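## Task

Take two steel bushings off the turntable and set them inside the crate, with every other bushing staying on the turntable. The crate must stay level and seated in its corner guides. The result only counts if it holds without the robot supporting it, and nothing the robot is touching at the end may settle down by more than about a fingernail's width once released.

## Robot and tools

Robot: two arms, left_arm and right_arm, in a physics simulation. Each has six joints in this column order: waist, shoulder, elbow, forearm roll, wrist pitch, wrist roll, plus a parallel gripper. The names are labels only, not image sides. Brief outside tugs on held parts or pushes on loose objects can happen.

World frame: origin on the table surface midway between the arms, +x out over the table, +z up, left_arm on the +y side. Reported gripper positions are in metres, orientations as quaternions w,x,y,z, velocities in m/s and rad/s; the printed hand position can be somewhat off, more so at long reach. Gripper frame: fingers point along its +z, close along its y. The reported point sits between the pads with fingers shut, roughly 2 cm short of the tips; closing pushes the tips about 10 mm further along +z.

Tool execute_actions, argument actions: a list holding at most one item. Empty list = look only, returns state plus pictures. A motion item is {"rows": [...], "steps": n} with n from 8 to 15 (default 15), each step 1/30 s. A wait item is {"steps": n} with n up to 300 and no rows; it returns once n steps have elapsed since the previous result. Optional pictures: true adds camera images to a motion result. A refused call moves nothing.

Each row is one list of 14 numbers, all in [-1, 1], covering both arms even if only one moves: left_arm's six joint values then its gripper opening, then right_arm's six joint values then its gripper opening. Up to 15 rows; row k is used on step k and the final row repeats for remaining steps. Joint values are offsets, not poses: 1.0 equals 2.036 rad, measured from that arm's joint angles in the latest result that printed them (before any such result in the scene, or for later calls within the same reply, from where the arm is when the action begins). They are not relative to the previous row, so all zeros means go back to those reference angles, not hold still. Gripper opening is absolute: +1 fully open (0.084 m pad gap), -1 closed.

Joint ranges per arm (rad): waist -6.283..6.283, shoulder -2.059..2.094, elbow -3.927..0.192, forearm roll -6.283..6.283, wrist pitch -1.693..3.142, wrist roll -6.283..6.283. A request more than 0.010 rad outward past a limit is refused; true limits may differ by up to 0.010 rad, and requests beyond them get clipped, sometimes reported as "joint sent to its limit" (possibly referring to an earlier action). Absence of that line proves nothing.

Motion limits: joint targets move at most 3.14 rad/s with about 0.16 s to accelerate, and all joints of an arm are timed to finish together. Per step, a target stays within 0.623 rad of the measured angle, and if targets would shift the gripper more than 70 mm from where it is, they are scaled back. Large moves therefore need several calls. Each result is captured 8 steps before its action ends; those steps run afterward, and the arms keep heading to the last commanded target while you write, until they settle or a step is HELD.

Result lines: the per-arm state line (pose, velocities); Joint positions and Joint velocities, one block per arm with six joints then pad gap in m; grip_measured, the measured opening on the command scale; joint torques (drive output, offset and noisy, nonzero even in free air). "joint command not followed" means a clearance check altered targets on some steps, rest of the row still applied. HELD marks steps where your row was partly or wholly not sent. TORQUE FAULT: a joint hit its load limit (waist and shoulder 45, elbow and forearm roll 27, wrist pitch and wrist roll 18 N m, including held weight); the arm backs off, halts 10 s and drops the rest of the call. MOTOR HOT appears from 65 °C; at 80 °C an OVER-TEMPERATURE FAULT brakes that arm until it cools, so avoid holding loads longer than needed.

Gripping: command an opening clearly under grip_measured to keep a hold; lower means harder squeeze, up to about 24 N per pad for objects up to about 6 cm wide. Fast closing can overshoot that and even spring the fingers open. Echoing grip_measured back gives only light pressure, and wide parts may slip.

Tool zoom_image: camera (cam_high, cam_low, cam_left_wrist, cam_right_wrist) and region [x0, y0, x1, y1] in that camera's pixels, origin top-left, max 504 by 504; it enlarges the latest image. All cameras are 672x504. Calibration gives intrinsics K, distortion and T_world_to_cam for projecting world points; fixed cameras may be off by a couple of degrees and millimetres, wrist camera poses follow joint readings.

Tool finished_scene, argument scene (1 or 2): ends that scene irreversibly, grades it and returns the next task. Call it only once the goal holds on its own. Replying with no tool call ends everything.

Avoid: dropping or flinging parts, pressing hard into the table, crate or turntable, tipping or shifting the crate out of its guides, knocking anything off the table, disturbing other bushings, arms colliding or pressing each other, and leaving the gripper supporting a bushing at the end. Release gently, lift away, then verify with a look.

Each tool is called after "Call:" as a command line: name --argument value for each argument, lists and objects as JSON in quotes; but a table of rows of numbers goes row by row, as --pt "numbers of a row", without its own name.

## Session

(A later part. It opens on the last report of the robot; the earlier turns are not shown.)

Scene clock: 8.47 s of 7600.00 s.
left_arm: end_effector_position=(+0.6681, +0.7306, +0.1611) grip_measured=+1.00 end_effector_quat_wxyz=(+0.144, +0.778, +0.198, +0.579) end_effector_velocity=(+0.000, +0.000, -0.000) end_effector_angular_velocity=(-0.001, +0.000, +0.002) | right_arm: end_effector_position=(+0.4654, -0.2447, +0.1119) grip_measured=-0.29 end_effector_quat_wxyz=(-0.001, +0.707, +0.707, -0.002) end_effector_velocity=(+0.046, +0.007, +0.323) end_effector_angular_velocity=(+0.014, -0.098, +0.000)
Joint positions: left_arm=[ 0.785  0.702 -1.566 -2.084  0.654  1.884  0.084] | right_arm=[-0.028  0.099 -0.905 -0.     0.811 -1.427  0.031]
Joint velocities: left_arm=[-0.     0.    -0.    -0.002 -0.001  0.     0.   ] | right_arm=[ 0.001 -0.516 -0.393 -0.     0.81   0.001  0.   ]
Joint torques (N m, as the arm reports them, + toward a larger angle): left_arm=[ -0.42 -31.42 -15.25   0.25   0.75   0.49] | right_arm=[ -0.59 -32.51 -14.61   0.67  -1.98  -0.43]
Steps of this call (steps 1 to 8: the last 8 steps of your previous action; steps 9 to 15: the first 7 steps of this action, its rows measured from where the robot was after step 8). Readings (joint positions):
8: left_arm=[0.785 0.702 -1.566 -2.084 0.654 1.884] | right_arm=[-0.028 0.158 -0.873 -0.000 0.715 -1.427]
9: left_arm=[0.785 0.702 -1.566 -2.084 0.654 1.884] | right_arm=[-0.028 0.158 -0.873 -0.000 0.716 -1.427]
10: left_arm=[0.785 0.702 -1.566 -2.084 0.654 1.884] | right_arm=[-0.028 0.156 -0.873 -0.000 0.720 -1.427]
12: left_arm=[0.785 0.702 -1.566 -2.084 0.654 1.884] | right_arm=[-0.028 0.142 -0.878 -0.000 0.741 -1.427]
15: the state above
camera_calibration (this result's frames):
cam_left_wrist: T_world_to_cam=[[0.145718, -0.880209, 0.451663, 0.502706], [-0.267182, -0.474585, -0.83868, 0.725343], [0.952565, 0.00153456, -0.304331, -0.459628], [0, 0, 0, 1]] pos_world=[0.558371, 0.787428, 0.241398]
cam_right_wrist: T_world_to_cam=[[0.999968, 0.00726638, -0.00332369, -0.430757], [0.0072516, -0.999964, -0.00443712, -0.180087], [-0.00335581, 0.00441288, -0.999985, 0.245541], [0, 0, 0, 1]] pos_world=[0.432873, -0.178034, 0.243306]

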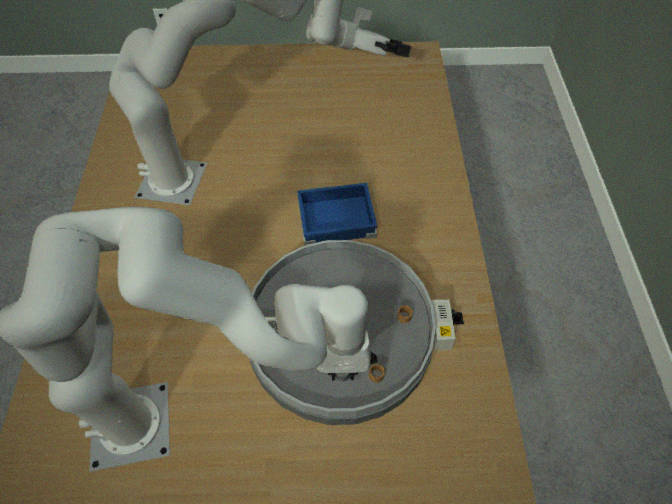

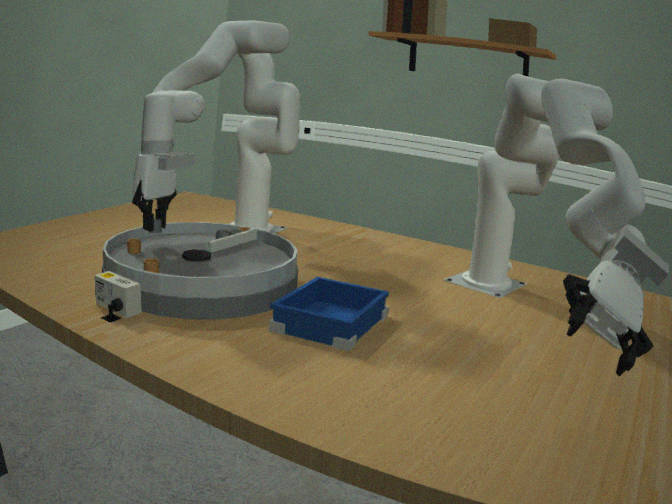

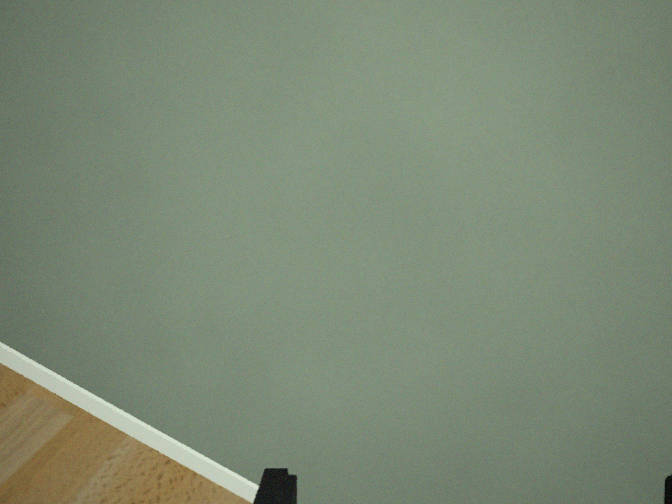

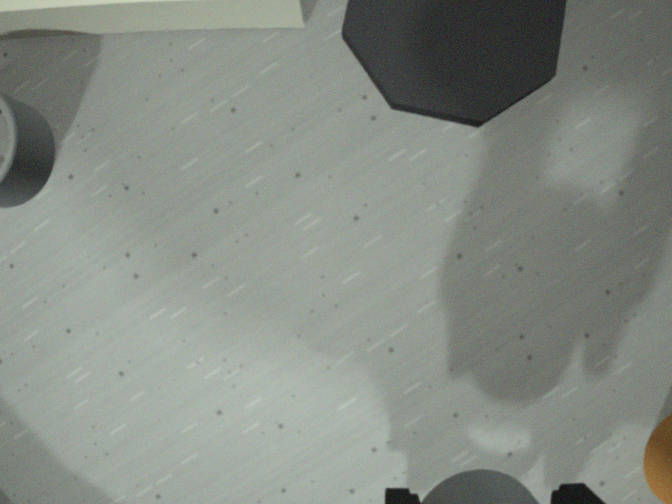

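Call:
execute_actions --actions '[{"rows":[[0,0,0,0,0,0,1,0.177,0.1076,-0.24,0,0.13,0.178,-0.9],[0,0,0,0,0,0,1,0.177,0.1076,-0.24,0,0.13,0.178,-0.9],[0,0,0,0,0,0,1,0.177,0.1076,-0.24,0,0.13,0.178,-0.9],[0,0,0,0,0,0,1,0.177,0.1076,-0.24,0,0.13,0.178,-0.9],[0,0,0,0,0,0,1,0.177,0.1076,-0.24,0,0.13,0.178,-0.9],[0,0,0,0,0,0,1,0.177,0.1076,-0.24,0,0.13,0.178,-0.9],[0,0,0,0,0,0,1,0.177,0.1076,-0.24,0,0.13,0.178,-0.9],[0,0,0,0,0,0,1,0.177,0.1076,-0.24,0,0.13,0.178,-0.9],[0,0,0,0,0,0,1,0.177,0.1076,-0.24,0,0.13,0.178,-0.9],[0,0,0,0,0,0,1,0.177,0.1076,-0.24,0,0.13,0.178,-0.9],[0,0,0,0,0,0,1,0.177,0.1076,-0.24,0,0.13,0.178,-0.9],[0,0,0,0,0,0,1,0.177,0.1076,-0.24,0,0.13,0.178,-0.9],[0,0,0,0,0,0,1,0.355,0.246,-0.456,0,0.208,0.356,-0.9]],"steps":15}]'

Call:
execute_actions --actions '[{"steps":38}]' --pictures true

Scene clock: 9.33 s of 7600.00 s.
left_arm: end_effector_position=(+0.6681, +0.7306, +0.1611) grip_measured=+1.00 end_effector_quat_wxyz=(+0.144, +0.778, +0.198, +0.579) end_effector_velocity=(-0.000, +0.000, +0.000) end_effector_angular_velocity=(+0.000, +0.000, +0.000) | right_arm: end_effector_position=(+0.4875, -0.1858, +0.1608) grip_measured=-0.29 end_effector_quat_wxyz=(+0.000, +0.707, +0.707, +0.000) end_effector_velocity=(+0.092, +0.357, +0.052) end_effector_angular_velocity=(+0.004, -0.014, +0.012)
Joint positions: left_arm=[ 0.785  0.702 -1.566 -2.084  0.654  1.884  0.084] | right_arm=[ 0.084  0.124 -1.092 -0.     0.967 -1.314  0.031]
Joint velocities: left_arm=[ 0.  0. -0.  0. -0.  0.  0.] | right_arm=[ 0.656  0.502 -0.794  0.     0.277  0.644 -0.   ]
Joint torques (N m, as the arm reports them, + toward a larger angle): left_arm=[ -0.24 -31.38 -15.19   0.25   0.73   0.44] | right_arm=[ -1.88 -31.79 -13.11   0.24  -1.28  -0.17]
Steps of this call (steps 1 to 8: the last 8 steps of your previous action; steps 9 to 19: the robot went on to your last target; steps 20 to 26: the first 7 steps of this action). Readings (joint positions):
20: left_arm=[0.785 0.702 -1.566 -2.084 0.654 1.884] | right_arm=[-0.028 0.037 -0.954 -0.001 0.919 -1.426]
21: left_arm=[0.785 0.702 -1.566 -2.084 0.654 1.884] | right_arm=[-0.023 0.041 -0.961 -0.001 0.922 -1.420]
23: left_arm=[0.785 0.702 -1.566 -2.084 0.654 1.884] | right_arm=[0.013 0.071 -1.007 -0.001 0.939 -1.381]
26: the state above

Scene clock: 10.60 s of 7600.00 s.
left_arm: end_effector_position=(+0.6681, +0.7306, +0.1611) grip_measured=+1.00 end_effector_quat_wxyz=(+0.144, +0.778, +0.198, +0.579) end_effector_velocity=(+0.001, -0.001, +0.000) end_effector_angular_velocity=(-0.000, -0.001, -0.001) | right_arm: end_effector_position=(+0.4216, +0.1682, +0.1802) grip_measured=-0.29 end_effector_quat_wxyz=(+0.000, +0.708, +0.706, -0.000) end_effector_velocity=(-0.005, +0.008, -0.001) end_effector_angular_velocity=(-0.001, +0.001, -0.000)
Joint positions: left_arm=[ 0.785  0.702 -1.566 -2.084  0.654  1.884  0.084] | right_arm=[ 0.692  0.598 -1.832 -0.001  1.234 -0.704  0.031]
Joint velocities: left_arm=[-0.001 -0.    -0.    -0.001  0.     0.     0.   ] | right_arm=[ 0.014  0.013 -0.017  0.     0.006  0.014 -0.   ]
Joint torques (N m, as the arm reports them, + toward a larger angle): left_arm=[ -0.58 -31.27 -15.08   0.33   0.83   0.4 ] | right_arm=[ -0.53 -44.95 -14.96   0.62  -1.56  -0.57]
Kept back: nothing.
Steps of this call (steps 1 to 8: the last 8 steps of your previous action; steps 9 to 38: the robot went on to your last target). Readings (joint positions):
1: left_arm=[0.785 0.702 -1.566 -2.084 0.654 1.884] | right_arm=[0.106 0.141 -1.118 -0.000 0.976 -1.292]
2: left_arm=[0.785 0.702 -1.566 -2.084 0.654 1.884] | right_arm=[0.127 0.158 -1.144 -0.000 0.986 -1.271]
4: left_arm=[0.785 0.702 -1.566 -2.084 0.654 1.884] | right_arm=[0.169 0.191 -1.195 -0.000 1.004 -1.228]
8: left_arm=[0.785 0.702 -1.566 -2.084 0.654 1.884] | right_arm=[0.253 0.256 -1.297 -0.000 1.041 -1.145]
38: the state above
camera_calibration (this result's frames):
cam_left_wrist: T_world_to_cam=[[0.145718, -0.880209, 0.451662, 0.502706], [-0.267182, -0.474584, -0.83868, 0.725343], [0.952565, 0.00153462, -0.304331, -0.459628], [0, 0, 0, 1]] pos_world=[0.558371, 0.787428, 0.241398]
cam_right_wrist: T_world_to_cam=[[0.999992, 0.00372346, 0.00130635, -0.389968], [0.0037299, -0.999981, -0.00496363, 0.234991], [0.00128784, 0.00496846, -0.999987, 0.309879], [0, 0, 0, 1]] pos_world=[0.388689, 0.234899, 0.311551]

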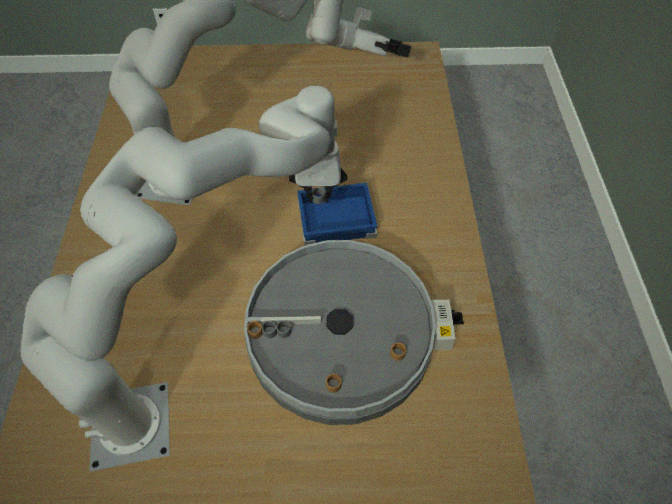

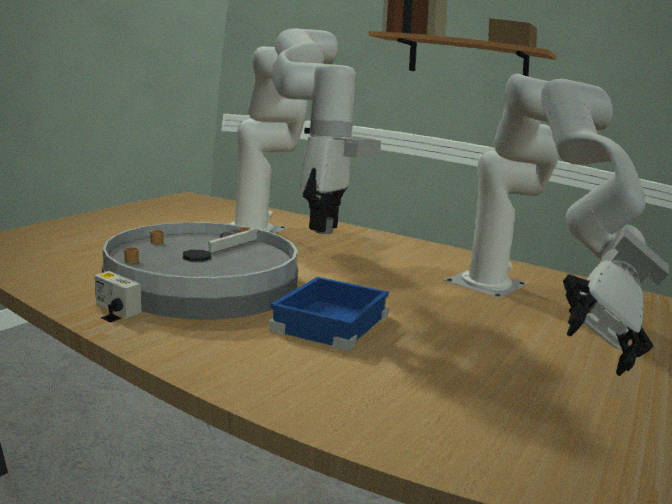

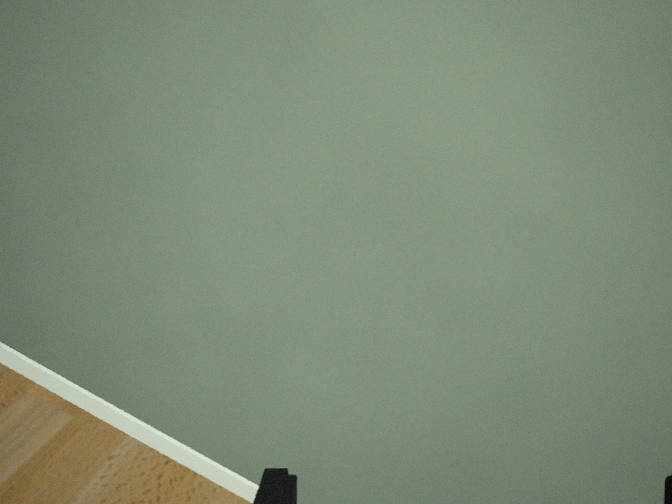

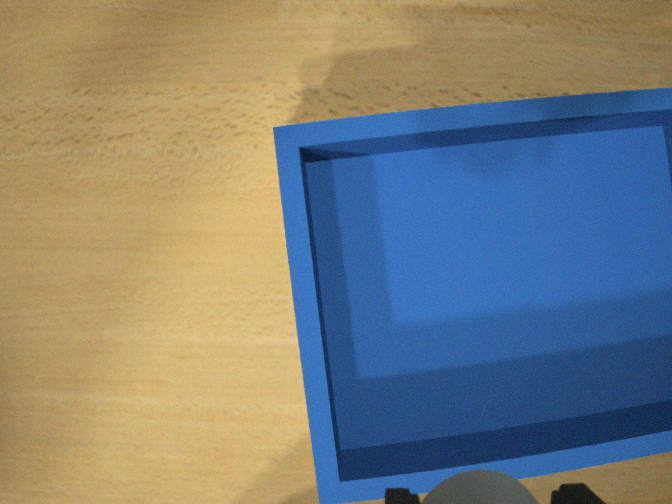

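Call:
execute_actions --actions '[{"rows":[[0,0,0,0,0,0,1,0.007,0.06,-0.07,0,0.01,-0.013,-0.9],[0,0,0,0,0,0,1,0.014,0.12,-0.14,0,0.02,-0.026,-0.9],[0,0,0,0,0,0,1,0.0205,0.1878,-0.2168,0,0.029,-0.0393,-0.9],[0,0,0,0,0,0,1,0.0205,0.1878,-0.2168,0,0.029,-0.0393,-0.9],[0,0,0,0,0,0,1,0.0205,0.1878,-0.2168,0,0.029,-0.0393,-0.9],[0,0,0,0,0,0,1,0.0205,0.1878,-0.2168,0,0.029,-0.0393,-0.9],[0,0,0,0,0,0,1,0.0205,0.1878,-0.2168,0,0.029,-0.0393,-0.9],[0,0,0,0,0,0,1,0.0205,0.1878,-0.2168,0,0.029,-0.0393,-0.9],[0,0,0,0,0,0,1,0.0205,0.1878,-0.2168,0,0.029,-0.0393,-0.9],[0,0,0,0,0,0,1,0.0205,0.1878,-0.2168,0,0.029,-0.0393,-0.9],[0,0,0,0,0,0,1,0.0205,0.191,-0.209,0,0.018,-0.0393,-0.9],[0,0,0,0,0,0,1,0.0205,0.195,-0.201,0,0.006,-0.0393,-0.9],[0,0,0,0,0,0,1,0.0205,0.199,-0.193,0,-0.006,-0.0393,-0.9],[0,0,0,0,0,0,1,0.0205,0.2024,-0.1862,0,-0.0161,-0.0393,-0.9]],"steps":15}]'

Call:
execute_actions --actions '[{"steps":14}]'

Scene clock: 11.47 s of 7600.00 s.
left_arm: end_effector_position=(+0.6681, +0.7306, +0.1611) grip_measured=+1.00 end_effector_quat_wxyz=(+0.144, +0.778, +0.198, +0.579) end_effector_velocity=(+0.000, -0.000, +0.000) end_effector_angular_velocity=(+0.001, +0.000, -0.000) | right_arm: end_effector_position=(+0.4342, +0.2047, +0.1513) grip_measured=-0.29 end_effector_quat_wxyz=(+0.000, +0.686, +0.727, +0.002) end_effector_velocity=(+0.044, +0.212, -0.312) end_effector_angular_velocity=(-0.104, +0.086, +0.415)
Joint positions: left_arm=[ 0.785  0.702 -1.566 -2.084  0.654  1.884  0.084] | right_arm=[ 0.713  0.782 -2.048 -0.001  1.262 -0.743  0.031]
Joint velocities: left_arm=[-0.    -0.    -0.     0.001 -0.001  0.     0.   ] | right_arm=[ 0.15   1.362 -1.428  0.002  0.2   -0.266 -0.   ]
Joint torques (N m, as the arm reports them, + toward a larger angle): left_arm=[ -0.46 -31.13 -15.02   0.21   0.78   0.46] | right_arm=[ -0.27 -49.35 -14.8    0.35  -1.5   -0.51]
Steps of this call (steps 1 to 19: the robot went on to your last target; steps 20 to 26: the first 7 steps of this action). Readings (joint positions):
20: left_arm=[0.785 0.702 -1.566 -2.084 0.654 1.884] | right_arm=[0.694 0.600 -1.834 -0.000 1.234 -0.703]
21: left_arm=[0.785 0.702 -1.566 -2.084 0.654 1.884] | right_arm=[0.695 0.606 -1.842 -0.001 1.236 -0.705]
23: left_arm=[0.785 0.702 -1.566 -2.084 0.654 1.884] | right_arm=[0.699 0.652 -1.902 -0.001 1.244 -0.717]
26: the state above

Scene clock: 11.93 s of 7600.00 s.
left_arm: end_effector_position=(+0.6681, +0.7306, +0.1611) grip_measured=+1.00 end_effector_quat_wxyz=(+0.144, +0.778, +0.198, +0.579) end_effector_velocity=(+0.000, -0.001, +0.000) end_effector_angular_velocity=(-0.001, -0.001, -0.000) | right_arm: end_effector_position=(+0.4399, +0.2336, +0.0713) grip_measured=-0.29 end_effector_quat_wxyz=(+0.000, +0.664, +0.748, -0.002) end_effector_velocity=(+0.004, +0.009, -0.023) end_effector_angular_velocity=(+0.029, -0.023, +0.006)
Joint positions: left_arm=[ 0.785  0.702 -1.566 -2.084  0.654  1.884  0.084] | right_arm=[ 0.733  1.008 -2.212 -0.001  1.209 -0.783  0.031]
Joint velocities: left_arm=[-0.001 -0.    -0.    -0.001  0.     0.     0.   ] | right_arm=[ 0.004  0.029  0.022 -0.    -0.088 -0.002  0.   ]
Joint torques (N m, as the arm reports them, + toward a larger angle): left_arm=[ -0.24 -31.12 -14.94   0.51   0.84   0.51] | right_arm=[ -0.99 -57.   -17.17   0.45  -1.83  -0.2 ]
Kept back: nothing.
Steps of this call (steps 1 to 8: the last 8 steps of your previous action; steps 9 to 14: the robot went on to your last target). Readings (joint positions):
1: left_arm=[0.785 0.702 -1.566 -2.084 0.654 1.884] | right_arm=[0.718 0.826 -2.094 -0.001 1.269 -0.751]
2: left_arm=[0.785 0.702 -1.566 -2.084 0.654 1.884] | right_arm=[0.722 0.867 -2.137 -0.001 1.275 -0.759]
4: left_arm=[0.785 0.702 -1.566 -2.084 0.654 1.884] | right_arm=[0.729 0.929 -2.203 -0.000 1.284 -0.772]
8: left_arm=[0.785 0.702 -1.566 -2.084 0.654 1.884] | right_arm=[0.733 0.979 -2.237 -0.001 1.256 -0.781]
14: the state above

Call:
execute_actions --actions '[{"rows":[[0,0,0,0,0,0,1,0,0.003,0.0025,0,-0.008,0,-0.9],[0,0,0,0,0,0,1,0,0.005,0.004,0,-0.012,0,-0.9],[0,0,0,0,0,0,1,0,0.0075,0.0055,0,-0.016,0,-0.9],[0,0,0,0,0,0,1,0,0.01,0.007,0,-0.02,0,-0.9],[0,0,0,0,0,0,1,0,0.0125,0.0085,0,-0.024,0,-0.9],[0,0,0,0,0,0,1,0,0.015,0.0098,0,-0.0275,0,-0.9],[0,0,0,0,0,0,1,0,0.017,0.0108,0,-0.0305,0,-0.9],[0,0,0,0,0,0,1,0,0.019,0.0116,0,-0.033,0,-0.9],[0,0,0,0,0,0,1,0,0.0205,0.0122,0,-0.035,0,-0.9],[0,0,0,0,0,0,1,0,0.0217,0.0126,0,-0.0367,0,-0.9],[0,0,0,0,0,0,1,0,0.0226,0.0128,0,-0.0378,0,-0.9]],"steps":12}]'

Call:
execute_actions --actions '[{"steps":16}]' --pictures true

Scene clock: 12.57 s of 7600.00 s.
left_arm: end_effector_position=(+0.6681, +0.7306, +0.1611) grip_measured=+1.00 end_effector_quat_wxyz=(+0.144, +0.778, +0.198, +0.579) end_effector_velocity=(-0.000, -0.000, -0.000) end_effector_angular_velocity=(+0.001, +0.001, -0.001) | right_arm: end_effector_position=(+0.4409, +0.2353, +0.0673) grip_measured=-0.29 end_effector_quat_wxyz=(+0.000, +0.664, +0.748, +0.001) end_effector_velocity=(+0.005, +0.003, -0.056) end_effector_angular_velocity=(+0.015, -0.012, -0.005)
Joint positions: left_arm=[ 0.785  0.702 -1.566 -2.084  0.654  1.884  0.084] | right_arm=[ 0.733  1.013 -2.208 -0.001  1.192 -0.783  0.031]
Joint velocities: left_arm=[-0.     0.001 -0.     0.002  0.     0.     0.   ] | right_arm=[-0.002  0.066  0.048 -0.    -0.134  0.002  0.   ]
Joint torques (N m, as the arm reports them, + toward a larger angle): left_arm=[ -0.43 -31.57 -15.29   0.35   0.64   0.44] | right_arm=[ -1.04 -47.82 -14.44   0.12  -1.78  -0.2 ]
Steps of this call (steps 1 to 15: the robot went on to your last target; steps 16 to 19: the first 4 steps of this action). Readings (joint positions):
16: left_arm=[0.785 0.702 -1.566 -2.084 0.654 1.884] | right_arm=[0.733 1.010 -2.211 -0.001 1.201 -0.784]
17: left_arm=[0.785 0.702 -1.566 -2.084 0.654 1.884] | right_arm=[0.733 1.011 -2.211 -0.001 1.199 -0.784]
19: the state above

Scene clock: 13.10 s of 7600.00 s.
left_arm: end_effector_position=(+0.6681, +0.7306, +0.1611) grip_measured=+1.00 end_effector_quat_wxyz=(+0.144, +0.778, +0.198, +0.579) end_effector_velocity=(-0.000, +0.000, -0.000) end_effector_angular_velocity=(+0.001, +0.001, -0.001) | right_arm: end_effector_position=(+0.4408, +0.2349, +0.0353) grip_measured=-0.29 end_effector_quat_wxyz=(+0.000, +0.664, +0.748, +0.001) end_effector_velocity=(+0.000, +0.001, -0.002) end_effector_angular_velocity=(+0.004, -0.003, +0.001)
Joint positions: left_arm=[ 0.785  0.702 -1.566 -2.084  0.654  1.884  0.084] | right_arm=[ 0.733  1.053 -2.187 -0.001  1.133 -0.783  0.031]
Joint velocities: left_arm=[ 0.    -0.    -0.     0.002 -0.    -0.    -0.   ] | right_arm=[ 0.001  0.004  0.001  0.    -0.01  -0.     0.   ]
Joint torques (N m, as the arm reports them, + toward a larger angle): left_arm=[ -0.35 -31.24 -15.     0.25   0.6    0.39] | right_arm=[ -0.05 -51.79 -15.19   0.17  -1.58  -0.08]
Kept back: nothing.
Steps of this call (steps 1 to 8: the last 8 steps of your previous action; steps 9 to 16: the robot went on to your last target). Readings (joint positions):
1: left_arm=[0.785 0.702 -1.566 -2.084 0.654 1.884] | right_arm=[0.733 1.016 -2.207 -0.001 1.187 -0.783]
2: left_arm=[0.785 0.702 -1.566 -2.084 0.654 1.884] | right_arm=[0.733 1.020 -2.204 -0.001 1.182 -0.783]
4: left_arm=[0.785 0.702 -1.566 -2.084 0.654 1.884] | right_arm=[0.733 1.028 -2.198 -0.001 1.169 -0.783]
8: left_arm=[0.785 0.702 -1.566 -2.084 0.654 1.884] | right_arm=[0.733 1.045 -2.189 -0.001 1.146 -0.783]
16: the state above
camera_calibration (this result's frames):
cam_left_wrist: T_world_to_cam=[[0.145718, -0.880209, 0.451662, 0.502706], [-0.267182, -0.474584, -0.83868, 0.725343], [0.952565, 0.00153471, -0.304331, -0.459628], [0, 0, 0, 1]] pos_world=[0.558371, 0.787428, 0.241398]
cam_right_wrist: T_world_to_cam=[[0.992221, 0.124467, 0.00217082, -0.434263], [0.124478, -0.992205, -0.00583956, 0.245852], [0.00142706, 0.00606435, -0.999981, 0.164288], [0, 0, 0, 1]] pos_world=[0.400048, 0.296991, 0.166664]

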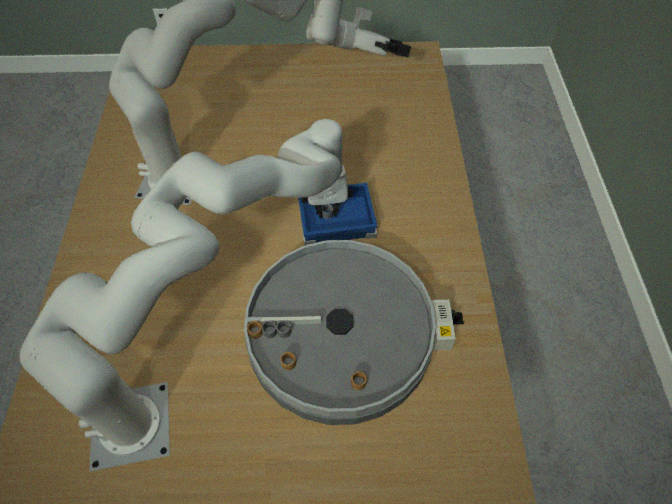

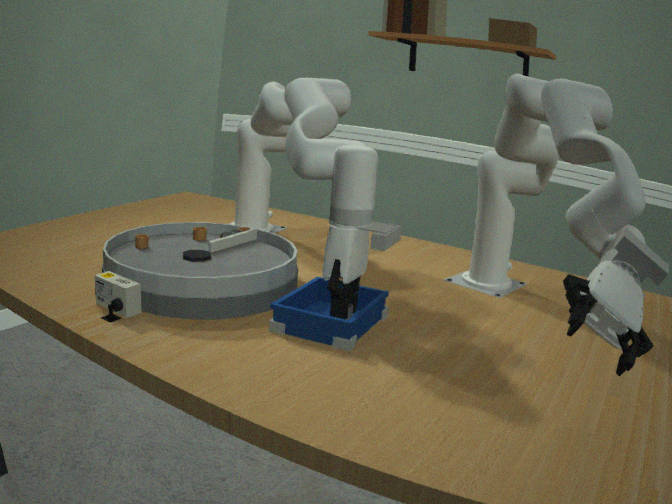

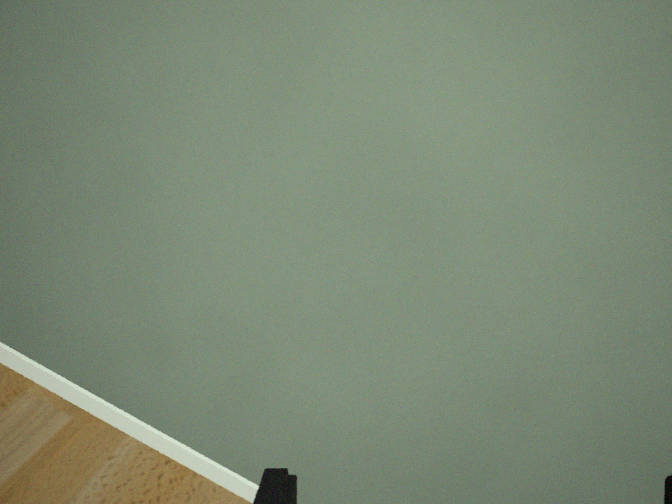

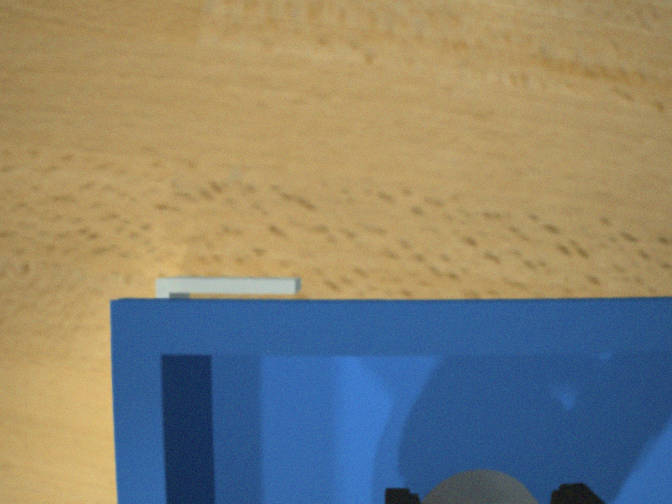

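Call:
execute_actions --actions '[]'

Scene clock: 14.00 s of 7600.00 s.
left_arm: end_effector_position=(+0.6681, +0.7306, +0.1611) grip_measured=+1.00 end_effector_quat_wxyz=(+0.144, +0.778, +0.198, +0.579) end_effector_velocity=(+0.000, -0.000, +0.000) end_effector_angular_velocity=(+0.002, -0.000, -0.002) | right_arm: end_effector_position=(+0.4407, +0.2346, +0.0343) grip_measured=-0.29 end_effector_quat_wxyz=(+0.000, +0.664, +0.748, +0.000) end_effector_velocity=(-0.000, +0.000, -0.000) end_effector_angular_velocity=(+0.000, -0.000, +0.001)
Joint positions: left_arm=[ 0.785  0.702 -1.566 -2.084  0.654  1.884  0.084] | right_arm=[ 0.733  1.054 -2.186 -0.001  1.132 -0.783  0.031]
Joint velocities: left_arm=[-0.     0.    -0.001  0.002  0.001 -0.     0.   ] | right_arm=[ 0.001  0.001 -0.001 -0.    -0.     0.     0.   ]
Joint torques (N m, as the arm reports them, + toward a larger angle): left_arm=[ -0.3  -31.14 -15.08   0.34   0.66   0.33] | right_arm=[ -0.31 -52.64 -15.56   0.86  -1.63  -0.17]
Kept back: nothing.
Steps of this call (steps 1 to 15: the robot went on to your last target; steps 16 to 27: nothing new was sent). Readings (joint positions):
1: left_arm=[0.785 0.702 -1.566 -2.084 0.654 1.884] | right_arm=[0.733 1.053 -2.187 -0.001 1.133 -0.783]
2: left_arm=[0.785 0.702 -1.566 -2.084 0.654 1.884] | right_arm=[0.733 1.053 -2.187 -0.001 1.132 -0.783]
4: left_arm=[0.785 0.702 -1.566 -2.084 0.654 1.884] | right_arm=[0.733 1.053 -2.186 -0.001 1.132 -0.783]
8: left_arm=[0.785 0.702 -1.566 -2.084 0.654 1.884] | right_arm=[0.733 1.054 -2.186 -0.001 1.132 -0.783]
27: the state above
All arms were judged still, so your last target was given up. Only a new action makes them travel on or press farther. Fingers that are still opening or closing keep moving.
camera_calibration (this result's frames):
cam_left_wrist: T_world_to_cam=[[0.145718, -0.880209, 0.451662, 0.502706], [-0.267182, -0.474584, -0.83868, 0.725343], [0.952565, 0.00153466, -0.304331, -0.459628], [0, 0, 0, 1]] pos_world=[0.558371, 0.787428, 0.241398]
cam_right_wrist: T_world_to_cam=[[0.992223, 0.124464, 0.00145115, -0.43403], [0.12447, -0.99221, -0.00512947, 0.245619], [0.000801414, 0.0052702, -0.999986, 0.163786], [0, 0, 0, 1]] pos_world=[0.399951, 0.296864, 0.165674]

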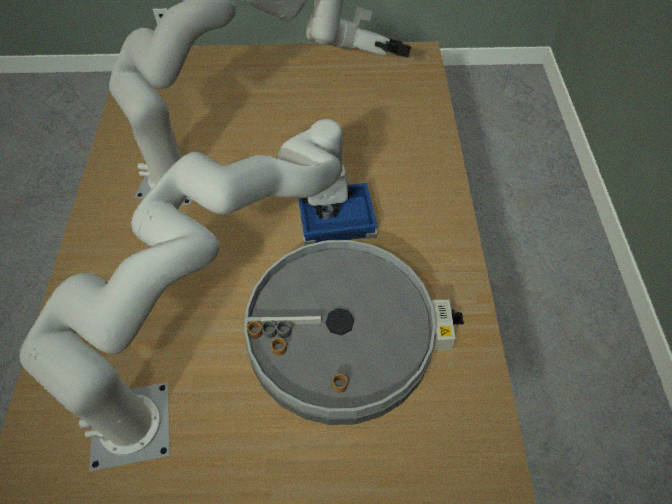

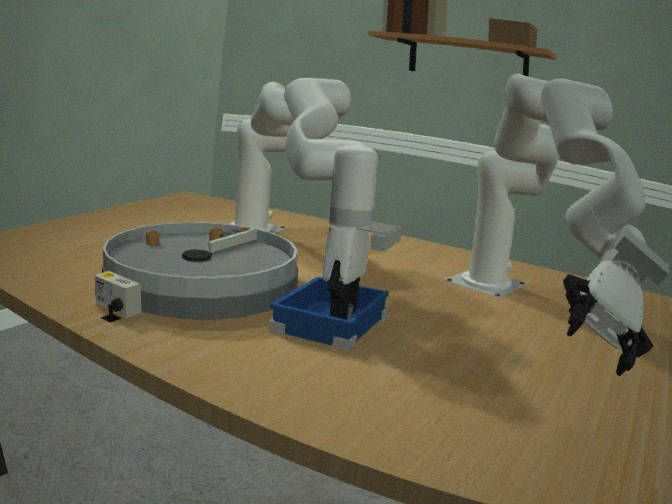

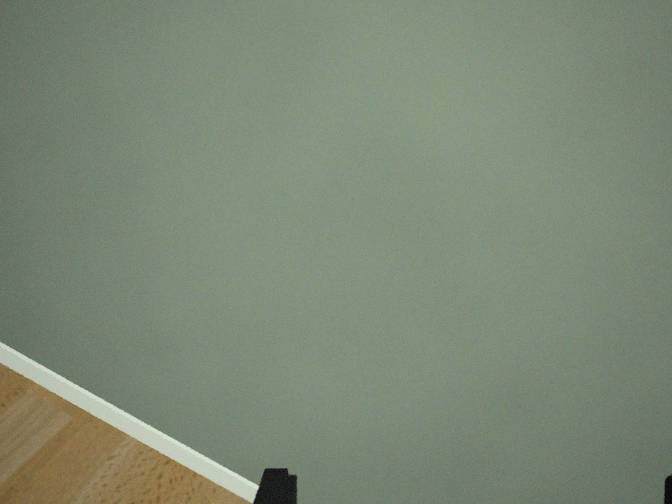

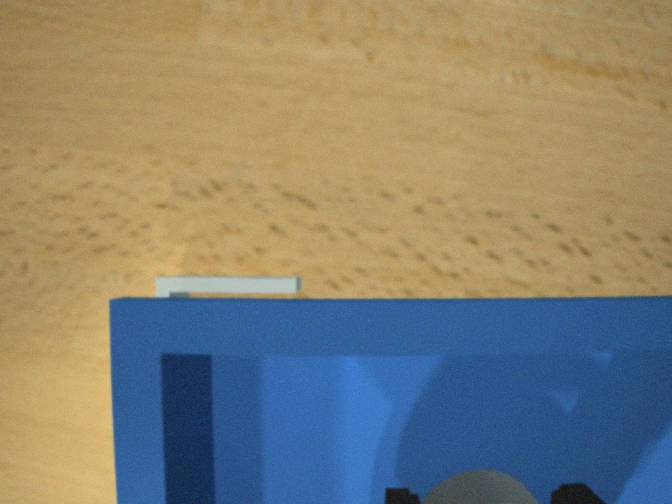

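Call:
execute_actions --actions '[{"rows":[[0,0,0,0,0,0,1,0,0.002,0.0005,0,-0.0025,0,-0.9],[0,0,0,0,0,0,1,0,0.002,0.0005,0,-0.0025,0,-0.9],[0,0,0,0,0,0,1,0,0.002,0.0005,0,-0.0025,0,-0.9],[0,0,0,0,0,0,1,0,0.002,0.0005,0,-0.0025,0,-0.9],[0,0,0,0,0,0,1,0,0.002,0.0005,0,-0.0025,0,-0.9],[0,0,0,0,0,0,1,0,0.002,0.0005,0,-0.0025,0,-0.9],[0,0,0,0,0,0,1,0,0.002,0.0005,0,-0.0025,0,-0.9],[0,0,0,0,0,0,1,0,0.002,0.0005,0,-0.0025,0,-0.9],[0,0,0,0,0,0,1,0,0.002,0.0005,0,-0.0025,0,-0.9],[0,0,0,0,0,0,1,0,0.002,0.0005,0,-0.0025,0,-0.5],[0,0,0,0,0,0,1,0,0.002,0.0005,0,-0.0025,0,-0.3],[0,0,0,0,0,0,1,0,0.002,0.0005,0,-0.0025,0,-0.2],[0,0,0,0,0,0,1,0,0.002,0.0005,0,-0.0025,0,-0.1],[0,0,0,0,0,0,1,0,0.002,0.0005,0,-0.0025,0,0]],"steps":15}]'

Call:
execute_actions --actions '[{"steps":12}]'

Scene clock: 14.77 s of 7600.00 s.
left_arm: end_effector_position=(+0.6681, +0.7306, +0.1611) grip_measured=+1.00 end_effector_quat_wxyz=(+0.144, +0.778, +0.198, +0.579) end_effector_velocity=(-0.000, -0.000, -0.000) end_effector_angular_velocity=(+0.001, +0.001, -0.001) | right_arm: end_effector_position=(+0.4411, +0.2351, +0.0332) grip_measured=-0.29 end_effector_quat_wxyz=(+0.000, +0.664, +0.748, +0.001) end_effector_velocity=(+0.002, +0.002, -0.002) end_effector_angular_velocity=(+0.007, -0.006, -0.002)
Joint positions: left_arm=[ 0.785  0.702 -1.566 -2.084  0.654  1.884  0.084] | right_arm=[ 0.733  1.056 -2.186 -0.001  1.128 -0.783  0.031]
Joint velocities: left_arm=[ 0.    -0.     0.     0.001 -0.     0.     0.   ] | right_arm=[-0.001  0.005 -0.002  0.    -0.012  0.001  0.001]
Joint torques (N m, as the arm reports them, + toward a larger angle): left_arm=[ -0.53 -31.18 -15.04   0.16   0.7    0.48] | right_arm=[ -0.74 -48.83 -13.95   0.13  -1.6    0.02]
Steps of this call (steps 1 to 16: nothing new was sent; steps 17 to 23: the first 7 steps of this action). Readings (joint positions):
17: left_arm=[0.785 0.702 -1.566 -2.084 0.654 1.884] | right_arm=[0.733 1.054 -2.186 -0.001 1.132 -0.783]
18: left_arm=[0.785 0.702 -1.566 -2.084 0.654 1.884] | right_arm=[0.733 1.054 -2.186 -0.001 1.131 -0.783]
20: left_arm=[0.785 0.702 -1.566 -2.084 0.654 1.884] | right_arm=[0.733 1.056 -2.186 -0.001 1.130 -0.783]
23: the state above

Scene clock: 15.17 s of 7600.00 s.
left_arm: end_effector_position=(+0.6681, +0.7306, +0.1611) grip_measured=+1.00 end_effector_quat_wxyz=(+0.144, +0.778, +0.198, +0.579) end_effector_velocity=(-0.000, +0.000, -0.000) end_effector_angular_velocity=(-0.000, +0.000, +0.000) | right_arm: end_effector_position=(+0.4399, +0.2337, +0.0293) grip_measured=-0.04 end_effector_quat_wxyz=(+0.000, +0.664, +0.748, -0.002) end_effector_velocity=(+0.002, +0.003, +0.006) end_effector_angular_velocity=(+0.010, -0.008, +0.001)
Joint positions: left_arm=[ 0.785  0.702 -1.566 -2.084  0.654  1.884  0.084] | right_arm=[ 0.733  1.06  -2.183 -0.001  1.127 -0.783  0.042]
Joint velocities: left_arm=[ 0.  0.  0. -0. -0.  0.  0.] | right_arm=[ 0.    -0.005 -0.007 -0.    -0.    -0.     0.019]
Joint torques (N m, as the arm reports them, + toward a larger angle): left_arm=[ -0.45 -31.12 -15.04   0.27   0.64   0.5 ] | right_arm=[ -1.02 -53.41 -15.29   0.35  -1.62   0.04]
Kept back: nothing.
Steps of this call (steps 1 to 8: the last 8 steps of your previous action; steps 9 to 12: the robot went on to your last target). Readings (joint positions):
1: left_arm=[0.785 0.702 -1.566 -2.084 0.654 1.884] | right_arm=[0.733 1.056 -2.186 -0.001 1.128 -0.783]
2: left_arm=[0.785 0.702 -1.566 -2.084 0.654 1.884] | right_arm=[0.733 1.056 -2.186 -0.001 1.127 -0.783]
4: left_arm=[0.785 0.702 -1.566 -2.084 0.654 1.884] | right_arm=[0.733 1.056 -2.186 -0.001 1.127 -0.783]
8: left_arm=[0.785 0.702 -1.566 -2.084 0.654 1.884] | right_arm=[0.733 1.057 -2.185 -0.001 1.127 -0.783]
12: the state above

Call:
execute_actions --actions '[{"rows":[[0,0,0,0,0,0,1,0,-0.008,-0.004,0,0.012,0,0],[0,0,0,0,0,0,1,0,-0.016,-0.008,0,0.024,0,0],[0,0,0,0,0,0,1,0,-0.0246,-0.0138,0,0.0363,0,0],[0,0,0,0,0,0,1,0,-0.0246,-0.0138,0,0.0363,0,0],[0,0,0,0,0,0,1,0,-0.0246,-0.0138,0,0.0363,0,0],[0,0,0,0,0,0,1,0,-0.032,-0.028,0,0.058,0,0],[0,0,0,0,0,0,1,0,-0.0393,-0.0442,0,0.0815,0,0]],"steps":15}]'

Scene clock: 15.77 s of 7600.00 s.
left_arm: end_effector_position=(+0.6681, +0.7306, +0.1611) grip_measured=+1.00 end_effector_quat_wxyz=(+0.144, +0.778, +0.198, +0.579) end_effector_velocity=(-0.000, +0.000, +0.000) end_effector_angular_velocity=(+0.000, -0.000, +0.000) | right_arm: end_effector_position=(+0.4408, +0.2348, +0.0611) grip_measured=-0.01 end_effector_quat_wxyz=(+0.000, +0.664, +0.748, -0.000) end_effector_velocity=(+0.012, +0.016, +0.249) end_effector_angular_velocity=(+0.050, -0.040, -0.000)
Joint positions: left_arm=[ 0.785  0.702 -1.566 -2.084  0.654  1.884  0.084] | right_arm=[ 0.733  1.022 -2.207 -0.001  1.185 -0.783  0.044]
Joint velocities: left_arm=[ 0. -0. -0.  0. -0.  0. -0.] | right_arm=[ 0.001 -0.245 -0.267 -0.     0.448  0.001  0.   ]
Joint torques (N m, as the arm reports them, + toward a larger angle): left_arm=[ -0.23 -31.15 -15.05   0.37   0.8    0.48] | right_arm=[ -0.8  -51.62 -15.48   0.79  -1.01   0.  ]
Steps of this call (steps 1 to 11: the robot went on to your last target; steps 12 to 18: the first 7 steps of this action). Readings (joint positions):
12: left_arm=[0.785 0.702 -1.566 -2.084 0.654 1.884] | right_arm=[0.733 1.058 -2.185 -0.001 1.128 -0.783]
13: left_arm=[0.785 0.702 -1.566 -2.084 0.654 1.884] | right_arm=[0.733 1.057 -2.185 -0.001 1.131 -0.783]
15: left_arm=[0.785 0.702 -1.566 -2.084 0.654 1.884] | right_arm=[0.733 1.047 -2.189 -0.001 1.150 -0.783]
18: the state above

Call:
execute_actions --actions '[{"rows":[[0,0,0,0,0,0,1,-0.0187,-0.207,0.183,0,0.024,0.0395,0]],"steps":12}]'

Scene clock: 16.17 s of 7600.00 s.
left_arm: end_effector_position=(+0.6681, +0.7306, +0.1611) grip_measured=+1.00 end_effector_quat_wxyz=(+0.144, +0.778, +0.198, +0.579) end_effector_velocity=(-0.000, +0.000, -0.000) end_effector_angular_velocity=(+0.001, +0.001, -0.001) | right_arm: end_effector_position=(+0.4386, +0.2248, +0.1149) grip_measured=-0.01 end_effector_quat_wxyz=(+0.001, +0.671, +0.741, -0.004) end_effector_velocity=(-0.046, -0.193, +0.185) end_effector_angular_velocity=(-0.097, +0.074, -0.367)
Joint positions: left_arm=[ 0.785  0.702 -1.566 -2.084  0.654  1.884  0.084] | right_arm=[ 0.726  0.929 -2.2   -0.     1.279 -0.771  0.044]
Joint velocities: left_arm=[0.001 0.    0.    0.002 0.001 0.    0.   ] | right_arm=[-0.123 -1.115  1.39  -0.    -0.153  0.244 -0.   ]
Joint torques (N m, as the arm reports them, + toward a larger angle): left_arm=[ -0.23 -31.32 -15.09   0.28   0.87   0.49] | right_arm=[ -1.87 -81.1  -18.15   0.4   -2.05  -0.04]
Steps of this call (steps 1 to 8: the last 8 steps of your previous action; steps 9 to 12: the first 4 steps of this action). Readings (joint positions):
9: left_arm=[0.785 0.702 -1.566 -2.084 0.654 1.884] | right_arm=[0.733 0.980 -2.269 -0.001 1.286 -0.783]
10: left_arm=[0.785 0.702 -1.566 -2.084 0.654 1.884] | right_arm=[0.732 0.975 -2.261 -0.001 1.286 -0.782]
12: the state above

Call:
execute_actions --actions '[{"rows":[[0,0,0,0,0,0,1,-0.145,-0.422,0.476,0,-0.0604,-0.0977,0]],"steps":15}]'

Scene clock: 22.40 s of 7600.00 s.
left_arm: end_effector_position=(+0.6681, +0.7306, +0.1611) grip_measured=+1.00 end_effector_quat_wxyz=(+0.144, +0.778, +0.198, +0.579) end_effector_velocity=(-0.000, +0.000, -0.001) end_effector_angular_velocity=(-0.000, +0.002, +0.001) | right_arm: end_effector_position=(+0.4318, +0.1154, +0.2008) grip_measured=-0.01 end_effector_quat_wxyz=(+0.000, +0.707, +0.707, +0.001) end_effector_velocity=(+0.066, -0.340, +0.157) end_effector_angular_velocity=(+0.068, -0.070, -0.026)
Joint positions: left_arm=[ 0.785  0.702 -1.566 -2.084  0.654  1.884  0.084] | right_arm=[ 0.621  0.454 -1.668 -0.001  1.212 -0.777  0.044]
Joint velocities: left_arm=[-0.     0.     0.     0.    -0.001 -0.    -0.   ] | right_arm=[-0.477 -0.944  0.984 -0.002 -0.138 -0.451  0.   ]
Joint torques (N m, as the arm reports them, + toward a larger angle): left_arm=[ -0.45 -31.38 -15.1    0.23   0.8    0.49] | right_arm=[  2.47 -37.34 -13.26   0.17  -1.44  -0.09]
Steps of this call (steps 1 to 8: the last 8 steps of your previous action; steps 9 to 30: the robot went on to your last target; steps 31 to 180: nothing new was sent; steps 181 to 187: the first 7 steps of this action). Readings (joint positions):
181: left_arm=[0.785 0.702 -1.566 -2.084 0.654 1.884] | right_arm=[0.695 0.600 -1.834 -0.001 1.234 -0.703]
182: left_arm=[0.785 0.702 -1.566 -2.084 0.654 1.884] | right_arm=[0.693 0.595 -1.826 -0.000 1.232 -0.707]
184: left_arm=[0.785 0.702 -1.566 -2.084 0.654 1.884] | right_arm=[0.673 0.551 -1.771 -0.000 1.226 -0.730]
187: the state above

Call:
execute_actions --actions '[{"rows":[[0,0,0,0,0,0,1,-0.225,-0.448,0.515,0,-0.066,-0.2245,-0.09]],"steps":15}]'

Call:
execute_actions --actions '[{"steps":20}]' --pictures true

Scene clock: 22.90 s of 7600.00 s.
left_arm: end_effector_position=(+0.6681, +0.7306, +0.1611) grip_measured=+1.00 end_effector_quat_wxyz=(+0.144, +0.778, +0.198, +0.579) end_effector_velocity=(+0.000, -0.000, +0.000) end_effector_angular_velocity=(+0.000, -0.001, -0.001) | right_arm: end_effector_position=(+0.4177, -0.0557, +0.2388) grip_measured=-0.10 end_effector_quat_wxyz=(+0.003, +0.707, +0.707, +0.011) end_effector_velocity=(-0.115, -0.331, -0.005) end_effector_angular_velocity=(-0.015, +0.005, -0.005)
Joint positions: left_arm=[ 0.785  0.702 -1.566 -2.084  0.654  1.884  0.084] | right_arm=[ 0.389 -0.008 -1.158 -0.001  1.144 -1.009  0.04 ]
Joint velocities: left_arm=[ 0.    -0.     0.     0.001  0.001  0.    -0.   ] | right_arm=[-0.458 -0.918  1.065 -0.    -0.134 -0.452 -0.003]
Joint torques (N m, as the arm reports them, + toward a larger angle): left_arm=[ -0.52 -31.18 -15.13   0.26   0.74   0.44] | right_arm=[ -0.32 -25.11 -12.79   0.34  -1.46  -0.39]
Steps of this call (steps 1 to 8: the last 8 steps of your previous action; steps 9 to 15: the first 7 steps of this action). Readings (joint positions):
9: left_arm=[0.785 0.702 -1.566 -2.084 0.654 1.884] | right_arm=[0.486 0.181 -1.358 -0.001 1.173 -0.914]
10: left_arm=[0.785 0.702 -1.566 -2.084 0.654 1.884] | right_arm=[0.470 0.151 -1.325 -0.001 1.168 -0.930]
12: left_arm=[0.785 0.702 -1.566 -2.084 0.654 1.884] | right_arm=[0.437 0.087 -1.260 -0.001 1.158 -0.963]
15: the state above

Scene clock: 23.57 s of 7600.00 s.
left_arm: end_effector_position=(+0.6681, +0.7306, +0.1611) grip_measured=+1.00 end_effector_quat_wxyz=(+0.144, +0.778, +0.198, +0.579) end_effector_velocity=(-0.000, -0.000, -0.000) end_effector_angular_velocity=(+0.000, +0.001, -0.000) | right_arm: end_effector_position=(+0.3320, -0.1982, +0.2012) grip_measured=-0.10 end_effector_quat_wxyz=(+0.000, +0.707, +0.707, -0.000) end_effector_velocity=(-0.010, -0.010, -0.005) end_effector_angular_velocity=(+0.001, -0.003, +0.006)
Joint positions: left_arm=[ 0.785  0.702 -1.566 -2.084  0.654  1.884  0.084] | right_arm=[ 0.166 -0.453 -0.626 -0.001  1.079 -1.231  0.04 ]
Joint velocities: left_arm=[ 0.     0.     0.     0.001 -0.    -0.    -0.   ] | right_arm=[-0.019 -0.048  0.053  0.    -0.009 -0.025 -0.   ]
Joint torques (N m, as the arm reports them, + toward a larger angle): left_arm=[ -0.62 -31.26 -15.02   0.42   0.76   0.48] | right_arm=[ -0.3  -15.79 -14.66   0.41  -1.63  -0.04]
Kept back: nothing.
Steps of this call (steps 1 to 8: the last 8 steps of your previous action; steps 9 to 20: the robot went on to your last target). Readings (joint positions):
1: left_arm=[0.785 0.702 -1.566 -2.084 0.654 1.884] | right_arm=[0.374 -0.039 -1.122 -0.001 1.140 -1.025]
2: left_arm=[0.785 0.702 -1.566 -2.084 0.654 1.884] | right_arm=[0.359 -0.069 -1.085 -0.001 1.135 -1.040]
4: left_arm=[0.785 0.702 -1.566 -2.084 0.654 1.884] | right_arm=[0.328 -0.129 -1.012 -0.001 1.127 -1.070]
8: left_arm=[0.785 0.702 -1.566 -2.084 0.654 1.884] | right_arm=[0.267 -0.251 -0.866 -0.001 1.109 -1.131]
20: the state above
camera_calibration (this result's frames):
cam_left_wrist: T_world_to_cam=[[0.145718, -0.880209, 0.451662, 0.502706], [-0.267182, -0.474584, -0.83868, 0.725343], [0.952565, 0.00153467, -0.304331, -0.459628], [0, 0, 0, 1]] pos_world=[0.558371, 0.787428, 0.241398]
cam_right_wrist: T_world_to_cam=[[0.999982, 0.00590812, 0.00105041, -0.298528], [0.00591313, -0.999971, -0.00482701, -0.131723], [0.00102186, 0.00483313, -0.999988, 0.332822], [0, 0, 0, 1]] pos_world=[0.298962, -0.131564, 0.332496]

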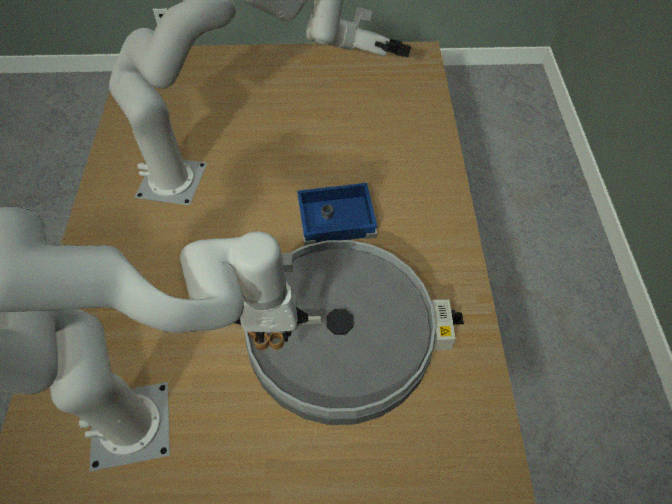

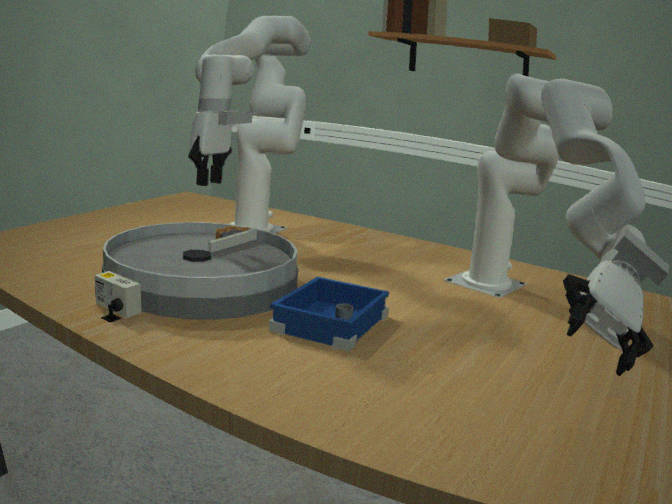

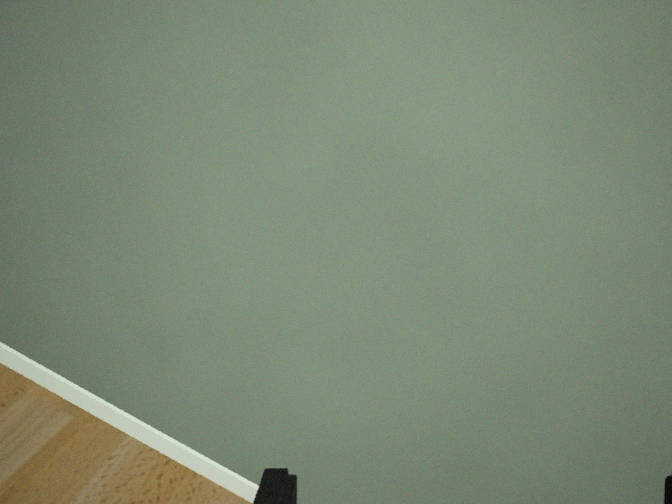

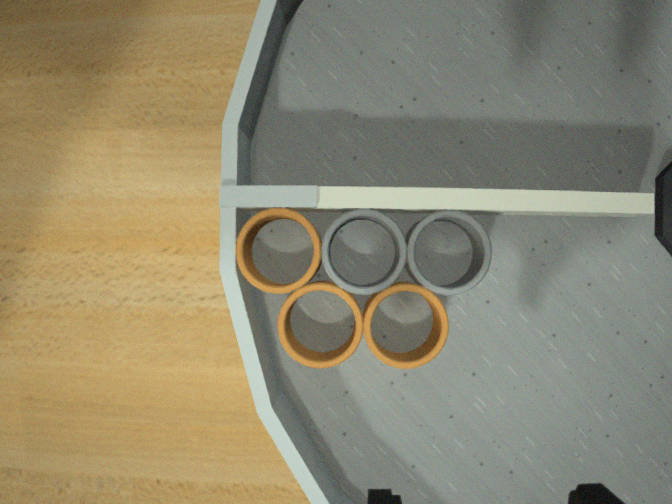

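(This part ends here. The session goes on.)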